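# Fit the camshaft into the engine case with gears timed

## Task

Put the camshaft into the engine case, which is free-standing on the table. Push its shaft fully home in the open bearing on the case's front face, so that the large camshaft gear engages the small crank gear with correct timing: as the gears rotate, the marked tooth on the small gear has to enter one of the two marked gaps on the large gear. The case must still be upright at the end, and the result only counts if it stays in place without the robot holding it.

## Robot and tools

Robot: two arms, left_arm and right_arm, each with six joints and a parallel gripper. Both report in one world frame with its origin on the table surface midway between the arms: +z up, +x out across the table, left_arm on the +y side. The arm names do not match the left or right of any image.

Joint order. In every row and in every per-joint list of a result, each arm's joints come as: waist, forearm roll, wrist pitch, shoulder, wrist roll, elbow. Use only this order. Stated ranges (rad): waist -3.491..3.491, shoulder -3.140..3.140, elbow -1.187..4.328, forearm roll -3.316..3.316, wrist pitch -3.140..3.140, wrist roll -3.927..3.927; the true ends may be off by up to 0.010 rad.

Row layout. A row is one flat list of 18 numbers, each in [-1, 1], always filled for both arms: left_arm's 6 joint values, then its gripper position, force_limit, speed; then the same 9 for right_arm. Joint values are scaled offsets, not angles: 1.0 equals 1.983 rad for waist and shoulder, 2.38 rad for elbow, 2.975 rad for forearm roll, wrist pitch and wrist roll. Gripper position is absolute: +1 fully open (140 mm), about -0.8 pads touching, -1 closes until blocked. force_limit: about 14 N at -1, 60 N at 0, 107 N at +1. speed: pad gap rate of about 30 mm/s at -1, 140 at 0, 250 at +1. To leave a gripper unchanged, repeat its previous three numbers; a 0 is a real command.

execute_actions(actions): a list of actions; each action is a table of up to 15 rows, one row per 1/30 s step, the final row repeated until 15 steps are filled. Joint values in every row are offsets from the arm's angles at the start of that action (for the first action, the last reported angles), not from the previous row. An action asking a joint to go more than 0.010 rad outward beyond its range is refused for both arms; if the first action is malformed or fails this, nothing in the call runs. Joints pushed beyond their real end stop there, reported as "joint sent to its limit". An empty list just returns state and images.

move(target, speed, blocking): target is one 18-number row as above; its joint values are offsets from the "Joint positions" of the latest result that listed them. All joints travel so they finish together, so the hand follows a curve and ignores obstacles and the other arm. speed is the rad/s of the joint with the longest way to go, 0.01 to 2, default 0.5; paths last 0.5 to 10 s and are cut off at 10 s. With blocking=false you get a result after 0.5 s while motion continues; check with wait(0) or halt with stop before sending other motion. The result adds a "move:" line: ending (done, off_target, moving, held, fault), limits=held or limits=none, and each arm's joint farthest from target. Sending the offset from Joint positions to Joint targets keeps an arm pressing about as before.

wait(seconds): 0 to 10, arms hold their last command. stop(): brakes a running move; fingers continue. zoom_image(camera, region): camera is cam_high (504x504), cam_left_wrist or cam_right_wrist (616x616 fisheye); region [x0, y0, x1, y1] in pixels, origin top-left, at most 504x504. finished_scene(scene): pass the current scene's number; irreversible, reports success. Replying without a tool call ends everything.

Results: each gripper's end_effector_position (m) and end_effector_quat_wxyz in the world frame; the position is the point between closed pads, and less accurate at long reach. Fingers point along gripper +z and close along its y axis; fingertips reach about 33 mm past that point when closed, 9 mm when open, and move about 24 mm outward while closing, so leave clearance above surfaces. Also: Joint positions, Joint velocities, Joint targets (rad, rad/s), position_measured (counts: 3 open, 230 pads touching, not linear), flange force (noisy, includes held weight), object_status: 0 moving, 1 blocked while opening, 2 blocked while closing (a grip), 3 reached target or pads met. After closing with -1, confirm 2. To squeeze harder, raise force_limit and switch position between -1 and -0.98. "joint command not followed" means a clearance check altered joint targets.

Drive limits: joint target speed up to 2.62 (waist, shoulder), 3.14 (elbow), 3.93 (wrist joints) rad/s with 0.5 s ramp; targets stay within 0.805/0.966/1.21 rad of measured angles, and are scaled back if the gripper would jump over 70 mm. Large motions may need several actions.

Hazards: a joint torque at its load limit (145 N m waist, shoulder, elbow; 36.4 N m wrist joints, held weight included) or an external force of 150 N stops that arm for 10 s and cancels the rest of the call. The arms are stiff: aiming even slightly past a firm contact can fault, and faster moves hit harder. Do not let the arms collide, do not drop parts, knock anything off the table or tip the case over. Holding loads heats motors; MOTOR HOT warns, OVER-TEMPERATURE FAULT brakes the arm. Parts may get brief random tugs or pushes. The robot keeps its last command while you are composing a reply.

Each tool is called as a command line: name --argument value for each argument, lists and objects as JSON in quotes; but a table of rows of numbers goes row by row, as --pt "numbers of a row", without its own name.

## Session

execute_actions --actions '[]'

Scene clock: 0.00 s.
left_arm: end_effector_position=(+0.4890, +0.7139, +0.1613) position_measured=3 object_status=3 end_effector_quat_wxyz=(+0.088, -0.446, +0.640, +0.620) | right_arm: end_effector_position=(+0.3186, -0.5017, +0.3739) position_measured=3 object_status=3 end_effector_quat_wxyz=(+0.518, -0.272, +0.794, +0.166)
Joint names: [waist, forearm roll, wrist pitch, shoulder, wrist roll, elbow]
Joint positions: left_arm=[ 0.382 -1.263 -1.735  0.635 -0.378  0.248] | right_arm=[-0.971 -1.169 -1.82  -0.267 -0.018 -0.132]
Joint velocities: left_arm=[ 0.001  0.     0.    -0.001 -0.     0.001] | right_arm=[-0.    -0.001  0.     0.    -0.     0.   ]
Flange force (N, the push that the arm receives, along the gripper's own x y z axes): no reading
Joint targets: left_arm=[0.382 -1.263 -1.735 0.635 -0.378 0.248] | right_arm=[-0.971 -1.169 -1.820 -0.267 -0.018 -0.132]
camera_calibration (this result's frames):
cam_left_wrist: T_world_to_cam=[[-0.753282, -0.247479, 0.609361, 0.448055], [0.62993, -0.00510506, 0.776636, -0.434359], [-0.18909, 0.96888, 0.15974, -0.445715], [0, 0, 0, 1]] pos_world=[0.526847, 0.540511, 0.13551]
cam_right_wrist: T_world_to_cam=[[-0.663709, 0.735893, -0.133983, 0.624095], [0.0365043, 0.210777, 0.976852, -0.249335], [0.7471, 0.643455, -0.166758, 0.33683], [0, 0, 0, 1]] pos_world=[0.171674, -0.623448, 0.383351]

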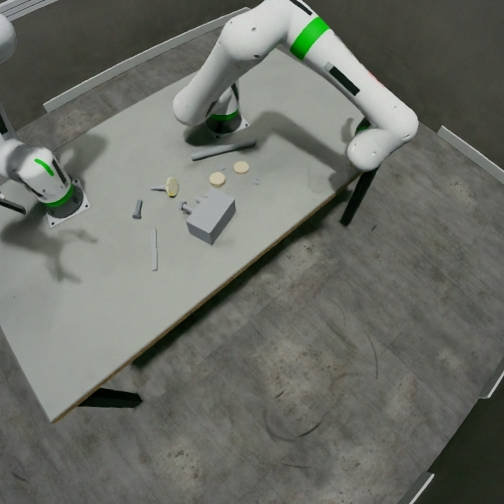

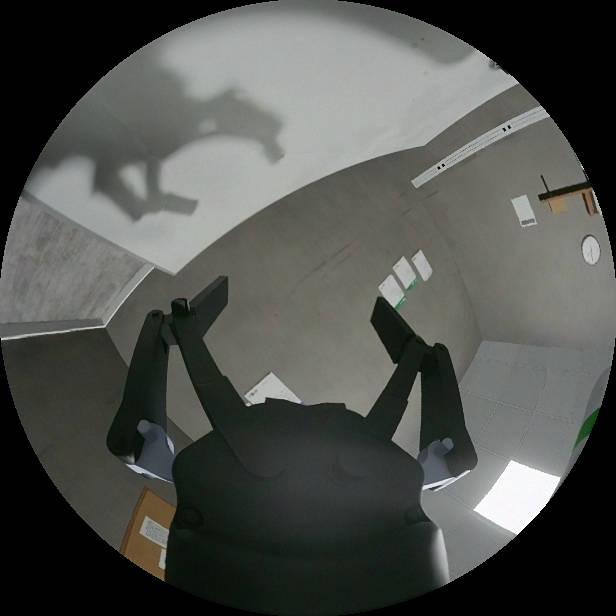

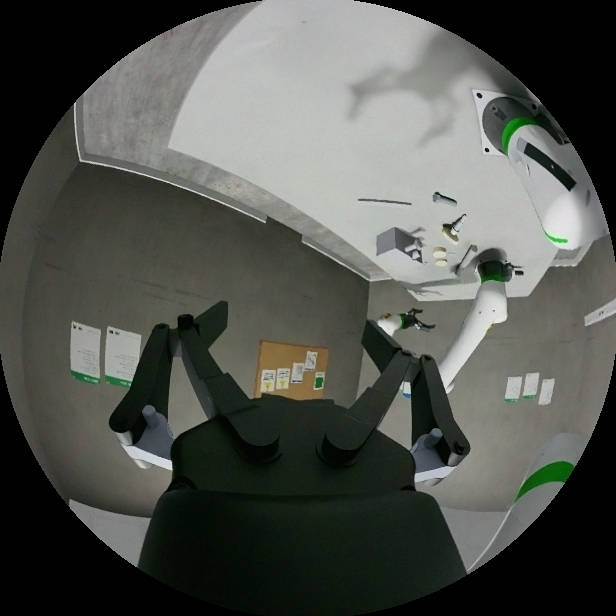

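move --target '[0,0,0,0,0,0,0,0,0,0.5,0.393,0.1136,0.136,-0.125,0.0193,-0.27,0,0]' --speed 1

move --target '[0,0,0,0,0,0,0,0,0,0.6725,0,0,0,0,0,-0.27,0,0]' --speed 1

Scene clock: 2.77 s.
left_arm: end_effector_position=(+0.4890, +0.7139, +0.1613) position_measured=129 object_status=3 end_effector_quat_wxyz=(+0.088, -0.446, +0.640, +0.620) | right_arm: end_effector_position=(+0.3703, -0.5649, +0.2003) position_measured=163 object_status=3 end_effector_quat_wxyz=(-0.000, -0.492, +0.871, -0.000)
Joint names: [waist, forearm roll, wrist pitch, shoulder, wrist roll, elbow]
Joint positions: left_arm=[ 0.382 -1.263 -1.735  0.635 -0.378  0.248] | right_arm=[ 0.02   0.001 -1.482  0.003 -0.39  -0.086]
Joint velocities: left_arm=[-0.001  0.     0.001 -0.001  0.001 -0.001] | right_arm=[ 0.001  0.001  0.001  0.    -0.     0.   ]
Flange force (N, the push that the arm receives, along the gripper's own x y z axes): left_arm=[4.3 0.7 4.8] | right_arm=[1.0 -2.7 -2.6]
Joint targets: left_arm=[0.382 -1.263 -1.735 0.635 -0.378 0.248] | right_arm=[0.021 0.001 -1.482 0.003 -0.390 -0.086]
move: done; limits=none; left_arm: farthest joint: the waist, 0.000 radians from its target (0.000 radians at the start); right_arm: farthest joint: the waist, 0.000 radians from its target (0.992 radians at the start)
camera_calibration (this result's frames):
cam_left_wrist: T_world_to_cam=[[-0.753282, -0.247479, 0.609361, 0.448055], [0.62993, -0.00510506, 0.776636, -0.434359], [-0.18909, 0.96888, 0.15974, -0.445715], [0, 0, 0, 1]] pos_world=[0.526847, 0.540511, 0.13551]
cam_right_wrist: T_world_to_cam=[[-0.92017, 0.390392, 0.0296818, 0.548726], [0.384439, 0.886578, 0.257268, 0.328659], [0.0741203, 0.248142, -0.965884, 0.495866], [0, 0, 0, 1]] pos_world=[0.341819, -0.628645, 0.378109]

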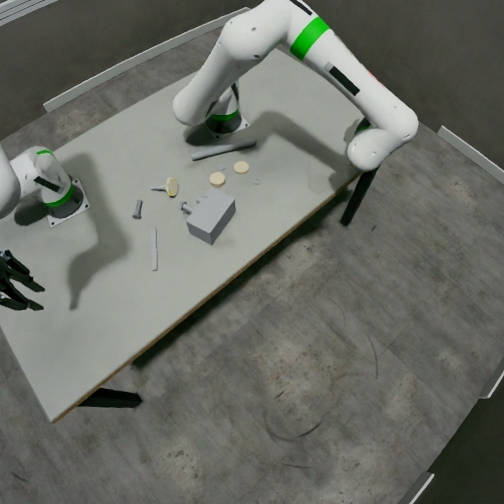

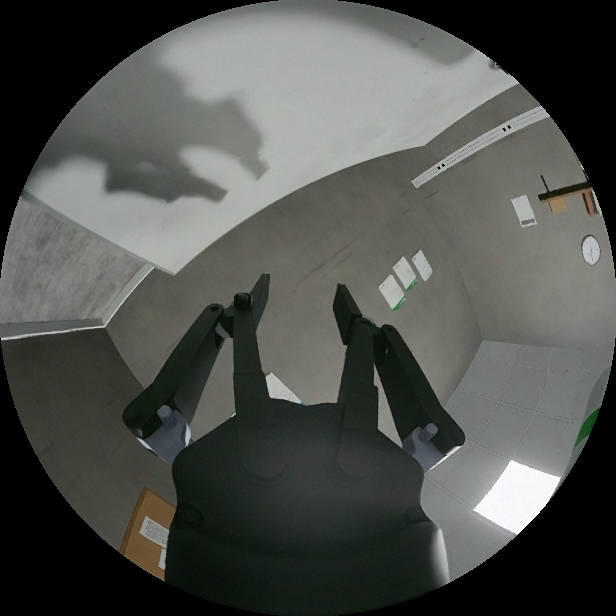

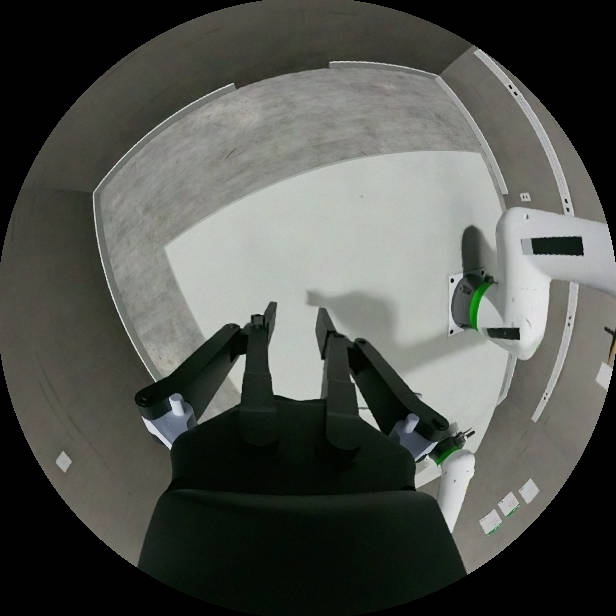

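Scene clock: 4.70 s.
left_arm: end_effector_position=(+0.4890, +0.7139, +0.1613) position_measured=129 object_status=3 end_effector_quat_wxyz=(+0.088, -0.446, +0.640, +0.620) | right_arm: end_effector_position=(+0.2492, -0.0233, +0.2003) position_measured=163 object_status=3 end_effector_quat_wxyz=(+0.000, +0.925, -0.380, +0.000)
Joint names: [waist, forearm roll, wrist pitch, shoulder, wrist roll, elbow]
Joint positions: left_arm=[ 0.382 -1.263 -1.735  0.635 -0.378  0.248] | right_arm=[ 1.354  0.001 -1.482  0.003 -0.39  -0.086]
Joint velocities: left_arm=[-0.     0.    -0.     0.001 -0.     0.001] | right_arm=[ 0.001  0.    -0.001 -0.    -0.     0.   ]
Flange force (N, the push that the arm receives, along the gripper's own x y z axes): left_arm=[4.0 2.3 5.2] | right_arm=[1.0 -2.9 -2.9]
Joint targets: left_arm=[0.382 -1.263 -1.735 0.635 -0.378 0.248] | right_arm=[1.354 0.001 -1.482 0.003 -0.390 -0.086]
move: done; limits=none; left_arm: farthest joint: the waist, 0.000 radians from its target (0.000 radians at the start); right_arm: farthest joint: the waist, 0.000 radians from its target (1.333 radians at the start)
camera_calibration (this result's frames):
cam_left_wrist: T_world_to_cam=[[-0.753282, -0.247479, 0.609361, 0.448055], [0.629929, -0.00510504, 0.776636, -0.434359], [-0.18909, 0.96888, 0.15974, -0.445715], [0, 0, 0, 1]] pos_world=[0.526847, 0.540511, 0.13551]
cam_right_wrist: T_world_to_cam=[[-0.595618, -0.802719, 0.0296933, 0.117191], [-0.771449, 0.581934, 0.257331, 0.176047], [-0.223844, 0.130364, -0.965867, 0.441964], [0, 0, 0, 1]] pos_world=[0.304543, -0.0659929, 0.378096]

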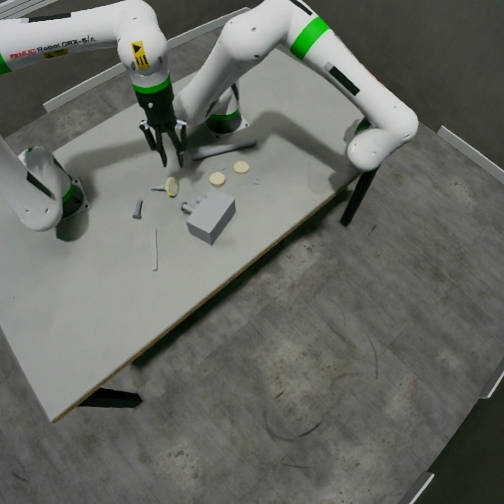

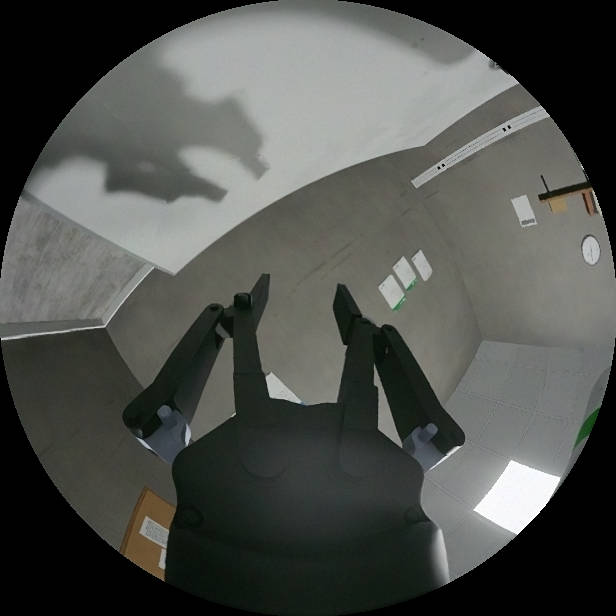

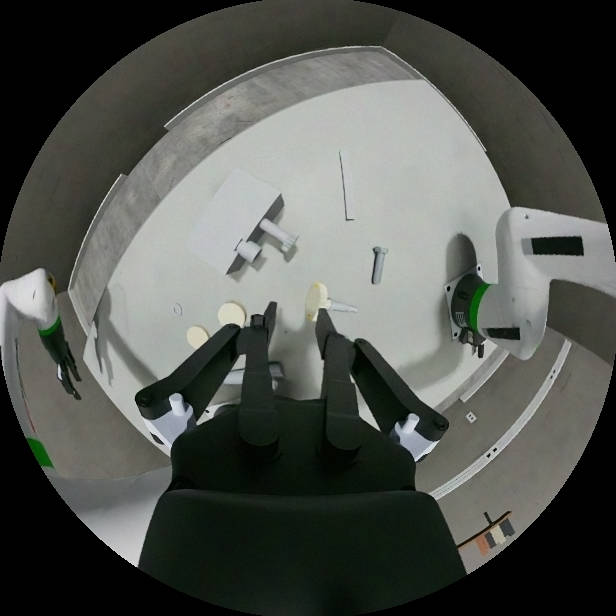

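zoom_image --camera "cam_right_wrist" --region '[180, 160, 370, 330]'

Region (180, 160, 370, 330) of cam_right_wrist's 616x616 image, scaled by 2.653, with more detail than that image has; it fills the top 451 rows of this view, and the rest is white.

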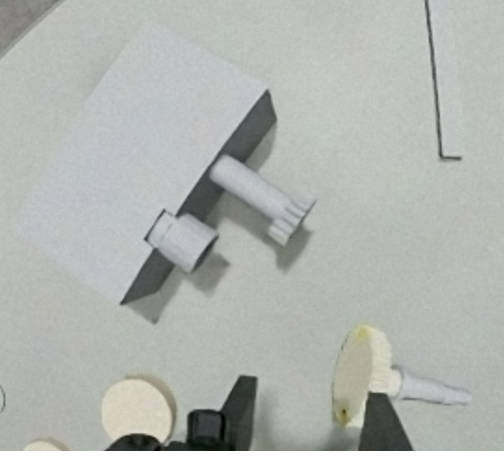

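move --target '[-0.272,0.4245,0.0797,-0.2274,0.9055,-0.0574,0,0,0,0.0164,0,0.0633,-0.0228,-0.0383,-0.0981,-0.27,0,0]' --speed 1

Scene clock: 8.47 s.
left_arm: end_effector_position=(+0.4841, +0.0343, +0.2003) position_measured=129 object_status=3 end_effector_quat_wxyz=(+0.000, +0.980, +0.198, -0.000) | right_arm: end_effector_position=(+0.2262, -0.0454, +0.1205) position_measured=163 object_status=3 end_effector_quat_wxyz=(+0.000, +0.909, -0.417, +0.000)
Joint names: [waist, forearm roll, wrist pitch, shoulder, wrist roll, elbow]
Joint positions: left_arm=[-0.157  0.    -1.498  0.184  2.316  0.112] | right_arm=[ 1.387  0.001 -1.294 -0.042 -0.504 -0.32 ]
Joint velocities: left_arm=[-0.001  0.001 -0.001 -0.001 -0.    -0.002] | right_arm=[-0.001 -0.001  0.001  0.    -0.    -0.   ]
Flange force (N, the push that the arm receives, along the gripper's own x y z axes): left_arm=[-0.7 -4.3 8.3] | right_arm=[0.1 -2.2 -1.8]
Joint targets: left_arm=[-0.157 0.000 -1.498 0.184 2.316 0.112] | right_arm=[1.387 0.001 -1.294 -0.042 -0.504 -0.320]
move: done; limits=none; left_arm: farthest joint: the waist, 0.000 radians from its target (0.539 radians at the start); right_arm: farthest joint: the waist, 0.000 radians from its target (0.032 radians at the start)
camera_calibration (this result's frames):
cam_left_wrist: T_world_to_cam=[[0.522015, -0.85279, 0.0157721, -0.225376], [-0.765842, -0.460492, 0.448813, 0.291892], [-0.37548, -0.246366, -0.893487, 0.548519], [0, 0, 0, 1]] pos_world=[0.547151, 0.0773517, 0.362645]
cam_right_wrist: T_world_to_cam=[[-0.658856, -0.751688, 0.0295675, 0.104721], [-0.72165, 0.64265, 0.257335, 0.183137], [-0.212437, 0.14821, -0.96587, 0.360788], [0, 0, 0, 1]] pos_world=[0.277802, -0.0924485, 0.29825]

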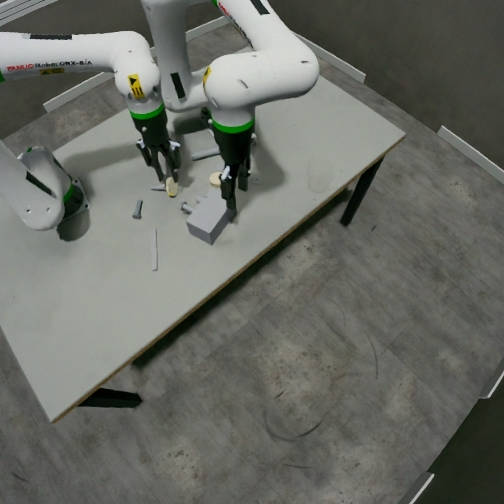

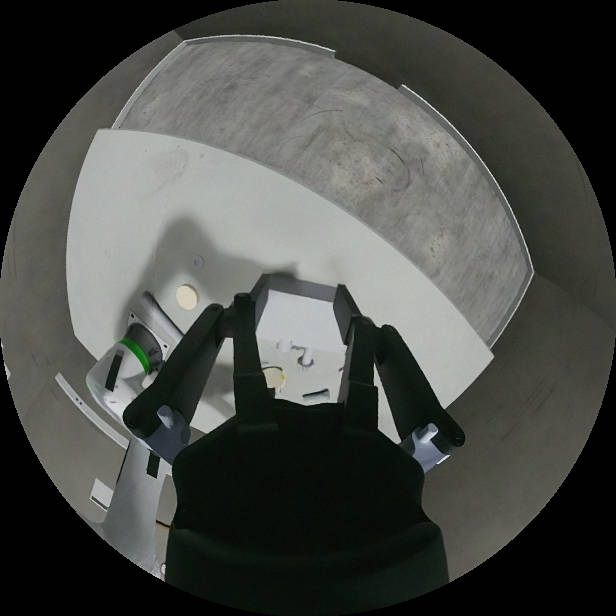

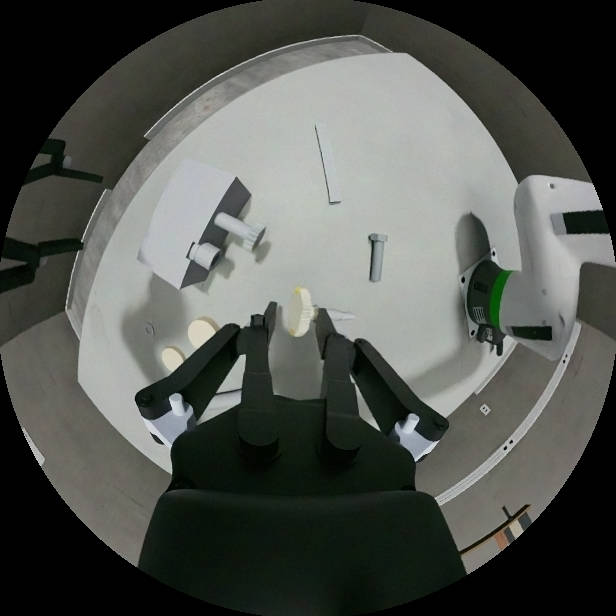

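move --target '[0,0,0.0995,0.0349,-0.017,-0.0955,0,0,0,0.0076,0,0.0343,0.0187,-0.005,-0.027,-0.27,0,0]' --speed 0.15

move --target '[0,0,0,0,0,0,0,0,0,0,0,0,0,0,0,-1,0,-1]'

Scene clock: 11.00 s.
left_arm: end_effector_position=(+0.4838, +0.0344, +0.0702) position_measured=129 object_status=3 end_effector_quat_wxyz=(-0.000, +0.985, +0.173, -0.000) | right_arm: end_effector_position=(+0.2217, -0.0401, +0.0796) position_measured=163 object_status=3 end_effector_quat_wxyz=(-0.000, +0.909, -0.417, +0.000)
Joint names: [waist, forearm roll, wrist pitch, shoulder, wrist roll, elbow]
Joint positions: left_arm=[-0.158  0.    -1.202  0.254  2.265 -0.116] | right_arm=[ 1.402  0.001 -1.192 -0.005 -0.519 -0.384]
Joint velocities: left_arm=[ 0.001 -0.     0.001 -0.     0.     0.001] | right_arm=[-0.     0.     0.001  0.     0.     0.   ]
Flange force (N, the push that the arm receives, along the gripper's own x y z axes): left_arm=[-3.6 -6.4 6.1] | right_arm=[0.8 -1.6 -2.0]
Joint targets: left_arm=[-0.157 0.000 -1.202 0.254 2.265 -0.116] | right_arm=[1.402 0.001 -1.192 -0.005 -0.519 -0.384]
move: done; limits=none; left_arm: farthest joint: the waist, 0.001 radians from its target (0.000 radians at the start); right_arm: farthest joint: the waist, 0.000 radians from its target (0.015 radians at the start)
camera_calibration (this result's frames):
cam_left_wrist: T_world_to_cam=[[0.478264, -0.878082, 0.0153654, -0.201004], [-0.787938, -0.421308, 0.449058, 0.359455], [-0.387836, -0.226875, -0.893371, 0.437486], [0, 0, 0, 1]] pos_world=[0.549034, 0.0741977, 0.232509]
cam_right_wrist: T_world_to_cam=[[-0.658677, -0.75187, 0.0289144, 0.106927], [-0.721868, 0.642299, 0.257601, 0.187084], [-0.212254, 0.148803, -0.965819, 0.31956], [0, 0, 0, 1]] pos_world=[0.273309, -0.0873207, 0.257352]

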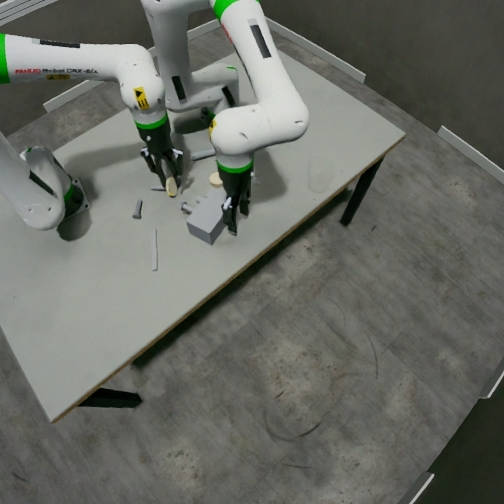

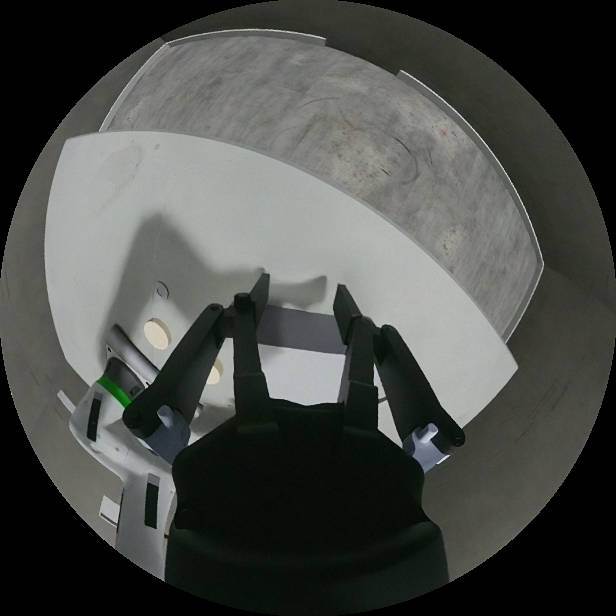

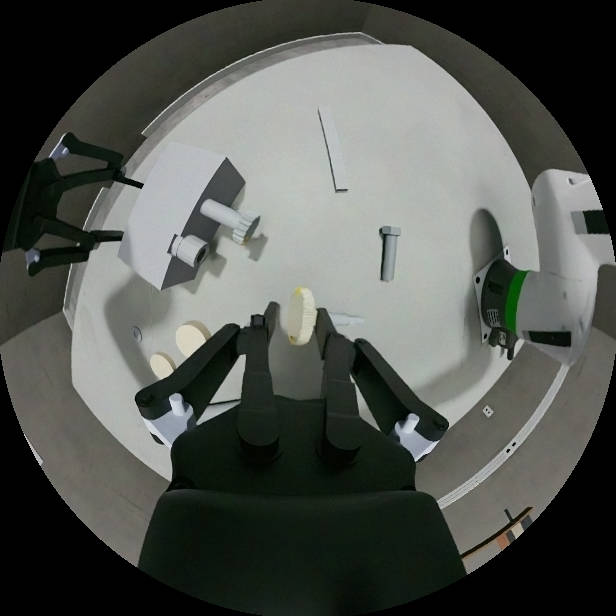

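Scene clock: 12.33 s.
left_arm: end_effector_position=(+0.4838, +0.0344, +0.0702) position_measured=129 object_status=3 end_effector_quat_wxyz=(-0.000, +0.985, +0.173, -0.000) | right_arm: end_effector_position=(+0.2217, -0.0401, +0.0796) position_measured=217 object_status=2 end_effector_quat_wxyz=(-0.000, +0.909, -0.417, +0.000)
Joint names: [waist, forearm roll, wrist pitch, shoulder, wrist roll, elbow]
Joint positions: left_arm=[-0.158  0.    -1.202  0.254  2.265 -0.116] | right_arm=[ 1.402  0.001 -1.192 -0.005 -0.519 -0.384]
Joint velocities: left_arm=[ 0.001 -0.    -0.002  0.001  0.001  0.001] | right_arm=[-0.    -0.001 -0.001 -0.    -0.     0.   ]
Flange force (N, the push that the arm receives, along the gripper's own x y z axes): left_arm=[3.1 -1.9 3.6] | right_arm=[1.3 -1.7 -7.0]
Joint targets: left_arm=[-0.158 0.000 -1.202 0.254 2.265 -0.116] | right_arm=[1.402 0.001 -1.192 -0.005 -0.519 -0.384]
move: done; limits=none; left_arm: farthest joint: the waist, 0.000 radians from its target (0.000 radians at the start); right_arm: farthest joint: the waist, 0.000 radians from its target (0.000 radians at the start)
camera_calibration (this result's frames):
cam_left_wrist: T_world_to_cam=[[0.478264, -0.878082, 0.0153644, -0.201004], [-0.787938, -0.421308, 0.449059, 0.359455], [-0.387837, -0.226875, -0.89337, 0.437485], [0, 0, 0, 1]] pos_world=[0.549033, 0.074198, 0.232508]
cam_right_wrist: T_world_to_cam=[[-0.658676, -0.751874, 0.0288377, 0.106961], [-0.721876, 0.642278, 0.257631, 0.187075], [-0.212228, 0.148878, -0.965813, 0.319541], [0, 0, 0, 1]] pos_world=[0.273313, -0.0873057, 0.257336]

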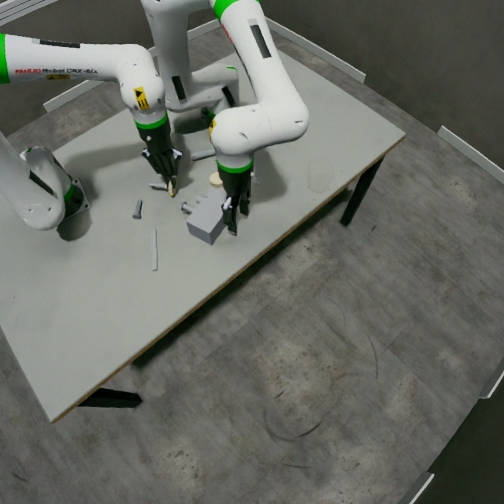

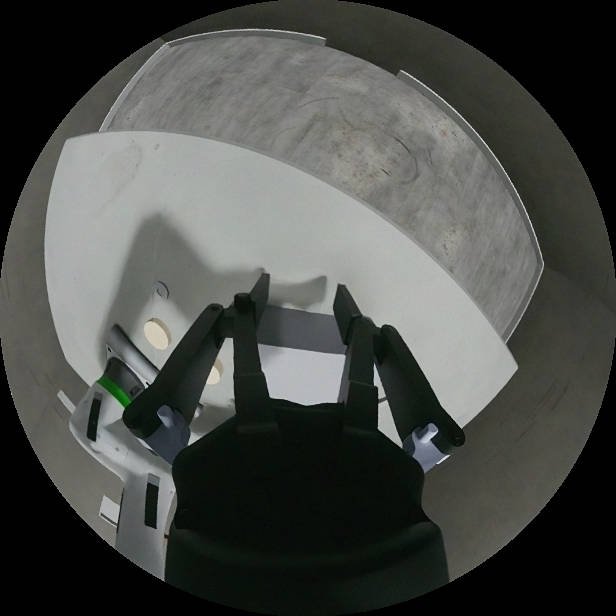

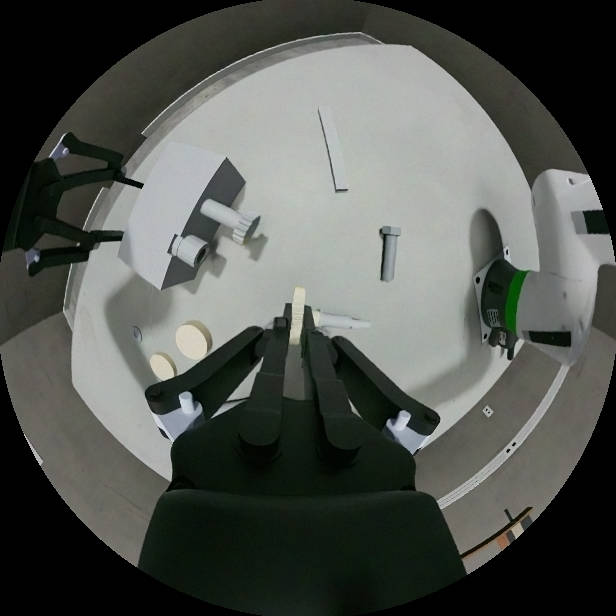

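move --target '[-0.0115,0,0.0017,-0.0131,0.0077,-0.013,0,0,0,0,0,-0.05,-0.024,0,0.042,-1,0,-1]' --speed 0.15

move --target '[0,0,0,0,0,0,0,0,0,0,0,0,0,0.934,0,-1,0,-1]' --speed 1

move --target '[0,0,0,0,0,0,0,0,0,0,0,0.027,0.0112,0,-0.024,-1,0,-1]' --speed 0.15

zoom_image --camera "cam_right_wrist" --region '[270, 250, 470, 400]'

Scene clock: 13.90 s.
left_arm: end_effector_position=(+0.4667, +0.0287, +0.0708) position_measured=129 object_status=3 end_effector_quat_wxyz=(-0.000, +0.985, +0.173, -0.000) | right_arm: end_effector_position=(+0.2214, -0.0410, +0.1395) position_measured=217 object_status=2 end_effector_quat_wxyz=(+0.000, +0.909, -0.417, +0.000)
Joint names: [waist, forearm roll, wrist pitch, shoulder, wrist roll, elbow]
Joint positions: left_arm=[-0.18   0.    -1.197  0.228  2.288 -0.146] | right_arm=[ 1.402  0.001 -1.341 -0.053 -0.519 -0.284]
Joint velocities: left_arm=[-0.001  0.001  0.    -0.     0.    -0.001] | right_arm=[-0.    -0.002 -0.001 -0.     0.     0.   ]
Flange force (N, the push that the arm receives, along the gripper's own x y z axes): left_arm=[-0.9 -6.3 5.5] | right_arm=[0.4 -3.0 -1.0]
Joint targets: left_arm=[-0.180 0.000 -1.197 0.228 2.288 -0.146] | right_arm=[1.402 0.001 -1.341 -0.053 -0.519 -0.284]
move: done; limits=none; left_arm: farthest joint: the waist, 0.001 radians from its target (0.023 radians at the start); right_arm: farthest joint: the waist, 0.000 radians from its target (0.000 radians at the start)
camera_calibration (this result's frames):
cam_left_wrist: T_world_to_cam=[[0.478352, -0.878032, 0.0154266, -0.197877], [-0.787937, -0.42138, 0.448993, 0.343303], [-0.38773, -0.226932, -0.893402, 0.429987], [0, 0, 0, 1]] pos_world=[0.531874, 0.0684964, 0.233064]
cam_right_wrist: T_world_to_cam=[[-0.658722, -0.75179, 0.0299531, 0.10424], [-0.721728, 0.642627, 0.257176, 0.172028], [-0.212591, 0.147789, -0.9659, 0.377504], [0, 0, 0, 1]] pos_world=[0.273076, -0.0879736, 0.317268]

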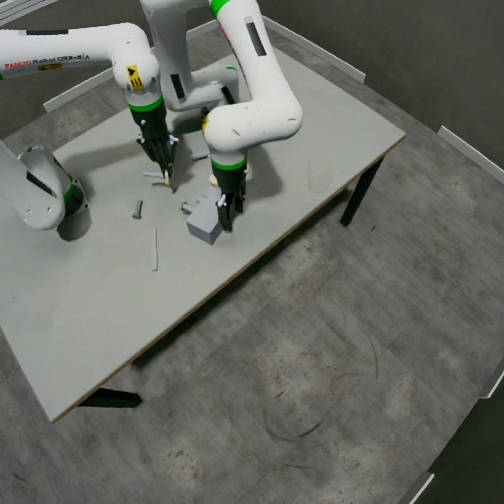

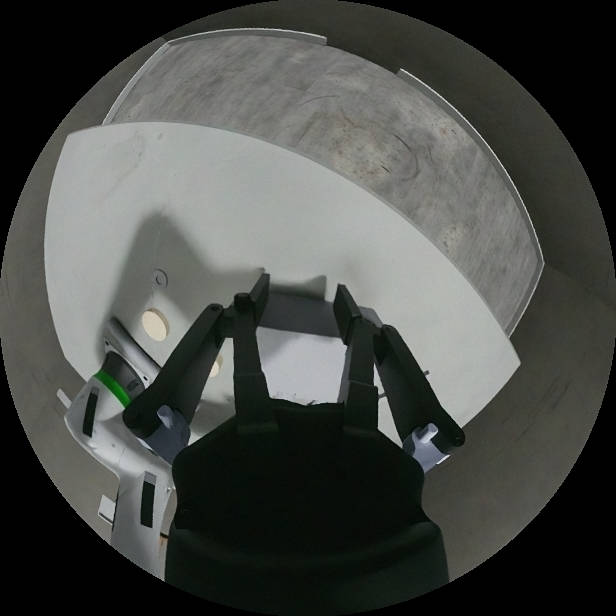

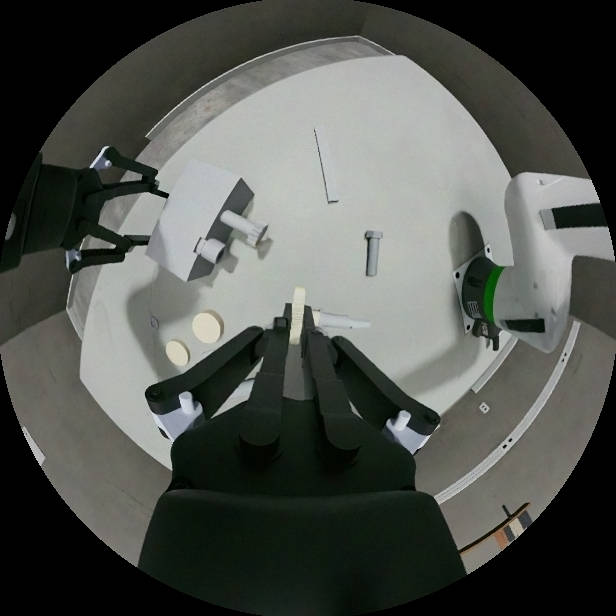

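Scene clock: 17.20 s.
left_arm: end_effector_position=(+0.4667, +0.0287, +0.0708) position_measured=129 object_status=3 end_effector_quat_wxyz=(-0.000, +0.985, +0.173, -0.000) | right_arm: end_effector_position=(+0.2214, -0.0410, +0.1395) position_measured=217 object_status=2 end_effector_quat_wxyz=(+0.000, +0.574, +0.819, -0.000)
Joint names: [waist, forearm roll, wrist pitch, shoulder, wrist roll, elbow]
Joint positions: left_arm=[-0.18   0.    -1.197  0.228  2.288 -0.146] | right_arm=[ 1.402  0.001 -1.341 -0.053  2.26  -0.284]
Joint velocities: left_arm=[ 0.002 -0.    -0.    -0.     0.     0.001] | right_arm=[0. 0. 0. 0. 0. 0.]
Flange force (N, the push that the arm receives, along the gripper's own x y z axes): left_arm=[0.2 -7.4 5.5] | right_arm=[0.4 3.1 -0.7]
Joint targets: left_arm=[-0.180 0.000 -1.197 0.228 2.288 -0.146] | right_arm=[1.402 0.001 -1.341 -0.053 2.260 -0.284]
move: done; limits=none; left_arm: farthest joint: the waist, 0.000 radians from its target (0.000 radians at the start); right_arm: farthest joint: the waist, 0.000 radians from its target (0.000 radians at the start)
camera_calibration (this result's frames):
cam_left_wrist: T_world_to_cam=[[0.478352, -0.878033, 0.015427, -0.197876], [-0.787937, -0.421379, 0.448992, 0.343302], [-0.387729, -0.226932, -0.893402, 0.429987], [0, 0, 0, 1]] pos_world=[0.531874, 0.0684962, 0.233064]
cam_right_wrist: T_world_to_cam=[[0.882749, 0.468953, 0.0289412, -0.1869], [0.446516, -0.856494, 0.258924, -0.148288], [0.146211, -0.215642, -0.965464, 0.283116], [0, 0, 0, 1]] pos_world=[0.189804, 0.0216912, 0.317143]

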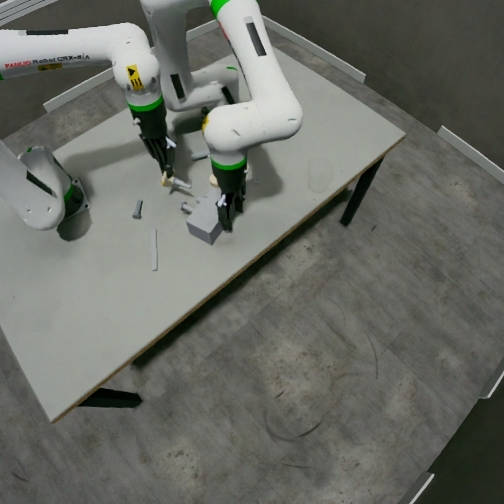

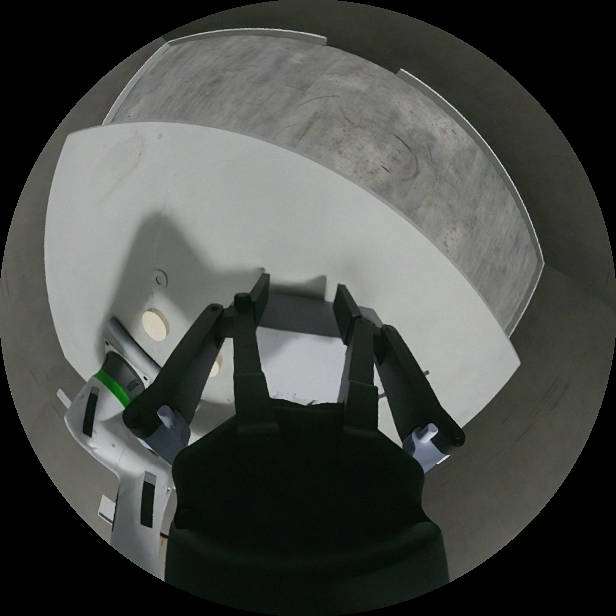

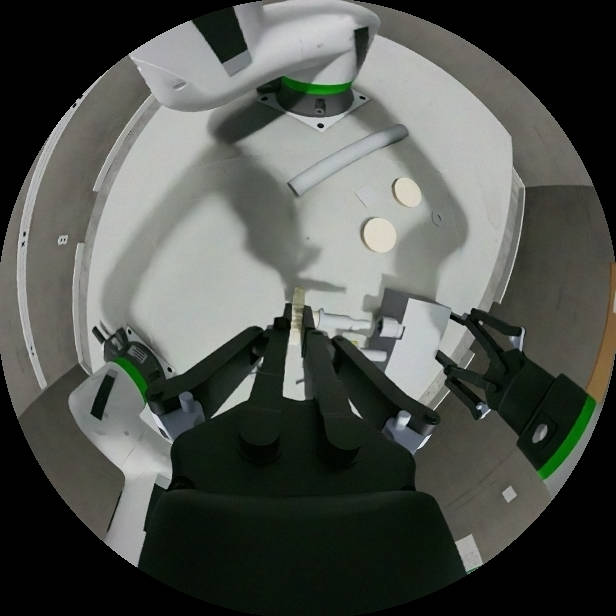

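Scene clock: 18.03 s.
left_arm: end_effector_position=(+0.4667, +0.0287, +0.0708) position_measured=129 object_status=3 end_effector_quat_wxyz=(-0.000, +0.985, +0.173, -0.000) | right_arm: end_effector_position=(+0.2215, -0.0406, +0.1070) position_measured=217 object_status=2 end_effector_quat_wxyz=(+0.000, +0.574, +0.819, +0.000)
Joint names: [waist, forearm roll, wrist pitch, shoulder, wrist roll, elbow]
Joint positions: left_arm=[-0.18   0.    -1.197  0.228  2.288 -0.146] | right_arm=[ 1.402  0.001 -1.26  -0.031  2.26  -0.341]
Joint velocities: left_arm=[-0.002 -0.    -0.001  0.    -0.    -0.001] | right_arm=[ 0.    -0.002  0.     0.    -0.    -0.   ]
Flange force (N, the push that the arm receives, along the gripper's own x y z axes): left_arm=[1.5 -6.6 6.2] | right_arm=[-0.9 0.8 0.0]
Joint targets: left_arm=[-0.180 0.000 -1.197 0.228 2.288 -0.146] | right_arm=[1.402 0.001 -1.260 -0.031 2.260 -0.341]
move: done; limits=none; left_arm: farthest joint: the waist, 0.000 radians from its target (0.000 radians at the start); right_arm: farthest joint: the waist, 0.000 radians from its target (0.000 radians at the start)
camera_calibration (this result's frames):
cam_left_wrist: T_world_to_cam=[[0.478352, -0.878033, 0.015427, -0.197876], [-0.787937, -0.421379, 0.448993, 0.343302], [-0.38773, -0.226932, -0.893402, 0.429987], [0, 0, 0, 1]] pos_world=[0.531874, 0.0684961, 0.233064]
cam_right_wrist: T_world_to_cam=[[0.882718, 0.468964, 0.0296807, -0.186283], [0.446469, -0.85672, 0.258255, -0.139579], [0.14654, -0.214715, -0.965621, 0.251798], [0, 0, 0, 1]] pos_world=[0.189855, 0.0218447, 0.284718]

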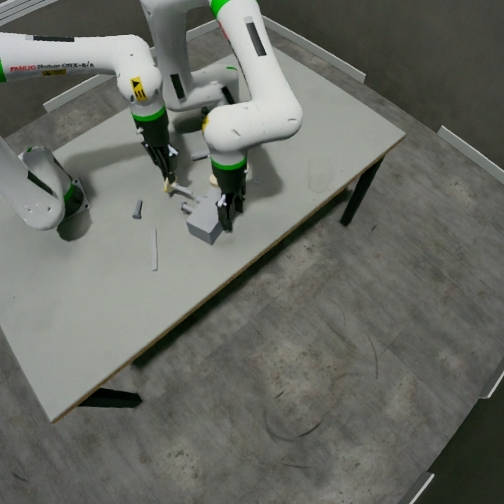

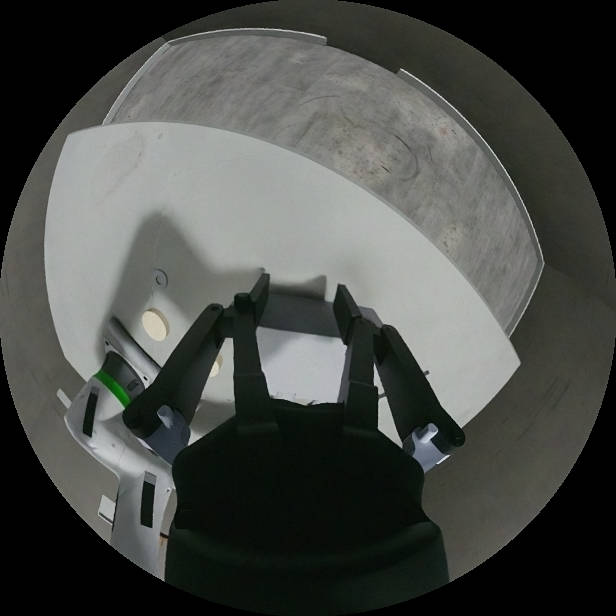

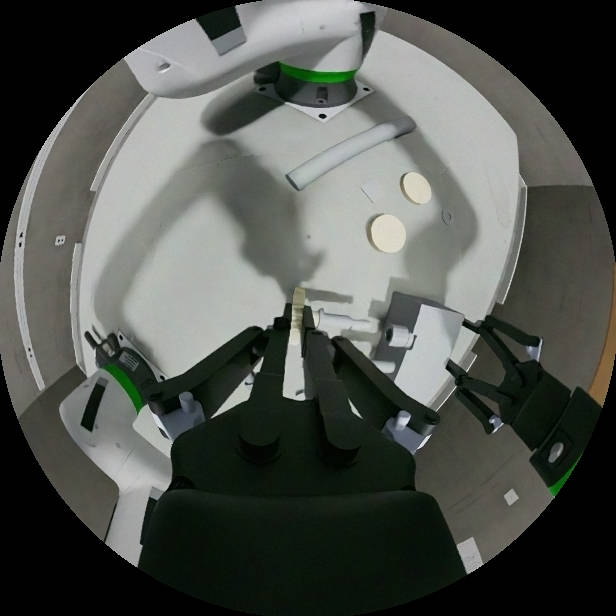

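Region (270, 250, 470, 400) of cam_right_wrist's 616x616 image, scaled by 2.520, with more detail than that image has; it fills the top 378 rows of this view, and the rest is white.

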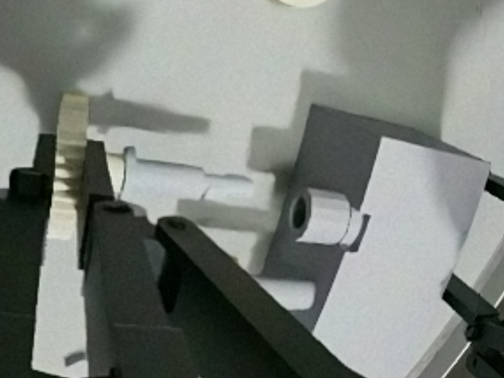

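move --target '[0,0,0,0,0,0,0,0,0,-0.0249,0,0,0.0137,0.0166,0.0113,-1,0,-1]' --speed 0.05

zoom_image --camera "cam_right_wrist" --region '[300, 280, 420, 370]'

zoom_image --camera "cam_high" --region '[150, 170, 230, 230]'

Scene clock: 19.50 s.
left_arm: end_effector_position=(+0.4667, +0.0287, +0.0708) position_measured=129 object_status=3 end_effector_quat_wxyz=(-0.000, +0.985, +0.173, -0.000) | right_arm: end_effector_position=(+0.2417, -0.0435, +0.1071) position_measured=217 object_status=2 end_effector_quat_wxyz=(+0.000, +0.574, +0.819, -0.000)
Joint names: [waist, forearm roll, wrist pitch, shoulder, wrist roll, elbow]
Joint positions: left_arm=[-0.18   0.    -1.197  0.228  2.288 -0.146] | right_arm=[ 1.352  0.001 -1.26  -0.003  2.309 -0.314]
Joint velocities: left_arm=[ 0.002 -0.    -0.     0.     0.     0.001] | right_arm=[ 0.    -0.001  0.001  0.     0.001  0.   ]
Flange force (N, the push that the arm receives, along the gripper's own x y z axes): left_arm=[-2.0 -5.9 5.7] | right_arm=[1.7 3.1 -1.1]
Joint targets: left_arm=[-0.180 0.000 -1.197 0.228 2.288 -0.146] | right_arm=[1.352 0.001 -1.260 -0.003 2.309 -0.314]
move: done; limits=none; left_arm: farthest joint: the waist, 0.000 radians from its target (0.000 radians at the start); right_arm: farthest joint: the waist, 0.000 radians from its target (0.049 radians at the start)
camera_calibration (this result's frames):
cam_left_wrist: T_world_to_cam=[[0.478352, -0.878033, 0.0154269, -0.197876], [-0.787937, -0.421379, 0.448993, 0.343302], [-0.38773, -0.226932, -0.893402, 0.429987], [0, 0, 0, 1]] pos_world=[0.531874, 0.0684962, 0.233064]
cam_right_wrist: T_world_to_cam=[[0.882717, 0.468981, 0.0294557, -0.202743], [0.446505, -0.856645, 0.258442, -0.151081], [0.146438, -0.214979, -0.965577, 0.248309], [0, 0, 0, 1]] pos_world=[0.210062, 0.0190412, 0.284779]

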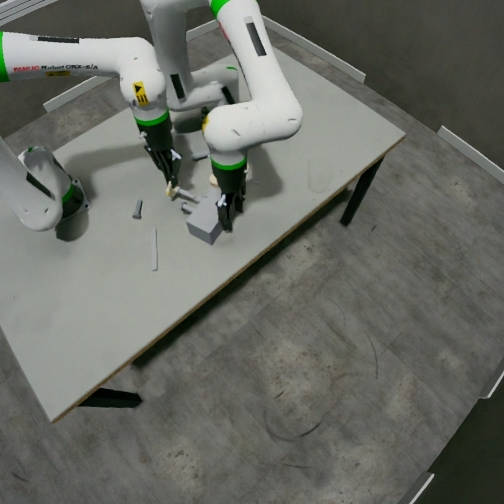

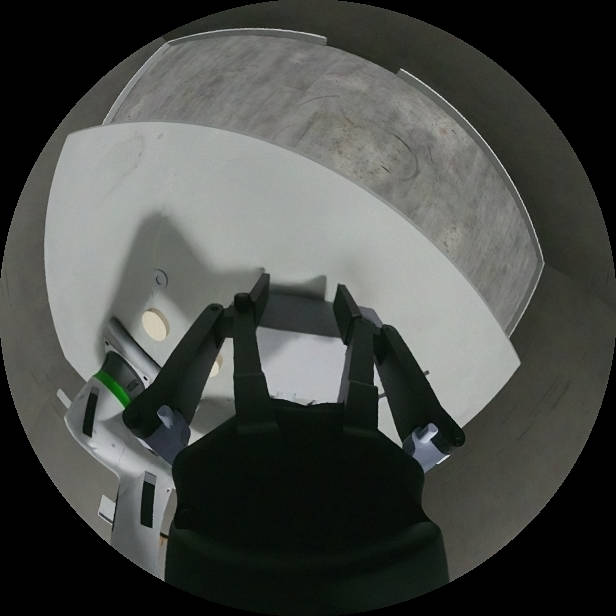

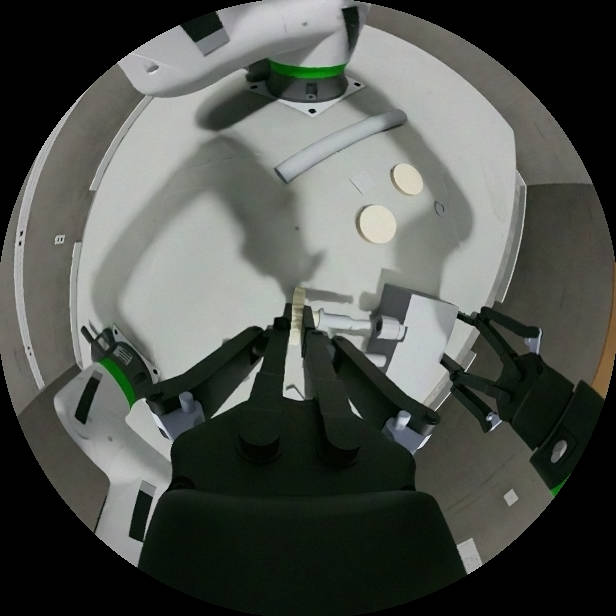

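Region (300, 280, 420, 370) of cam_right_wrist's 616x616 image, scaled by 4.200, with more detail than that image has; it fills the top 378 rows of this view, and the rest is white.

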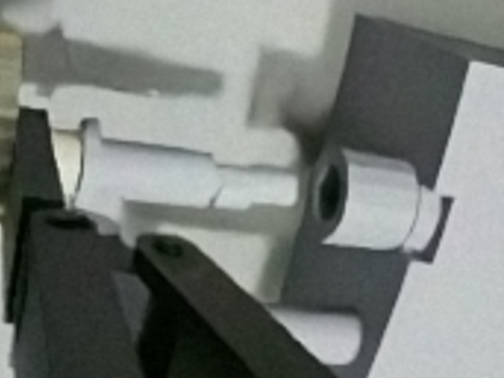

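Region (150, 170, 230, 230) of cam_high's 504x504 image, scaled by 6.300, with more detail than that image has; it fills the top 378 rows of this view, and the rest is white.

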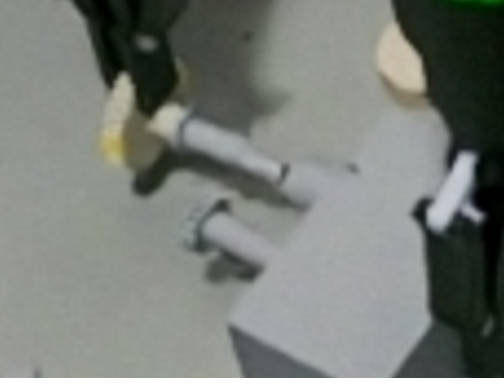

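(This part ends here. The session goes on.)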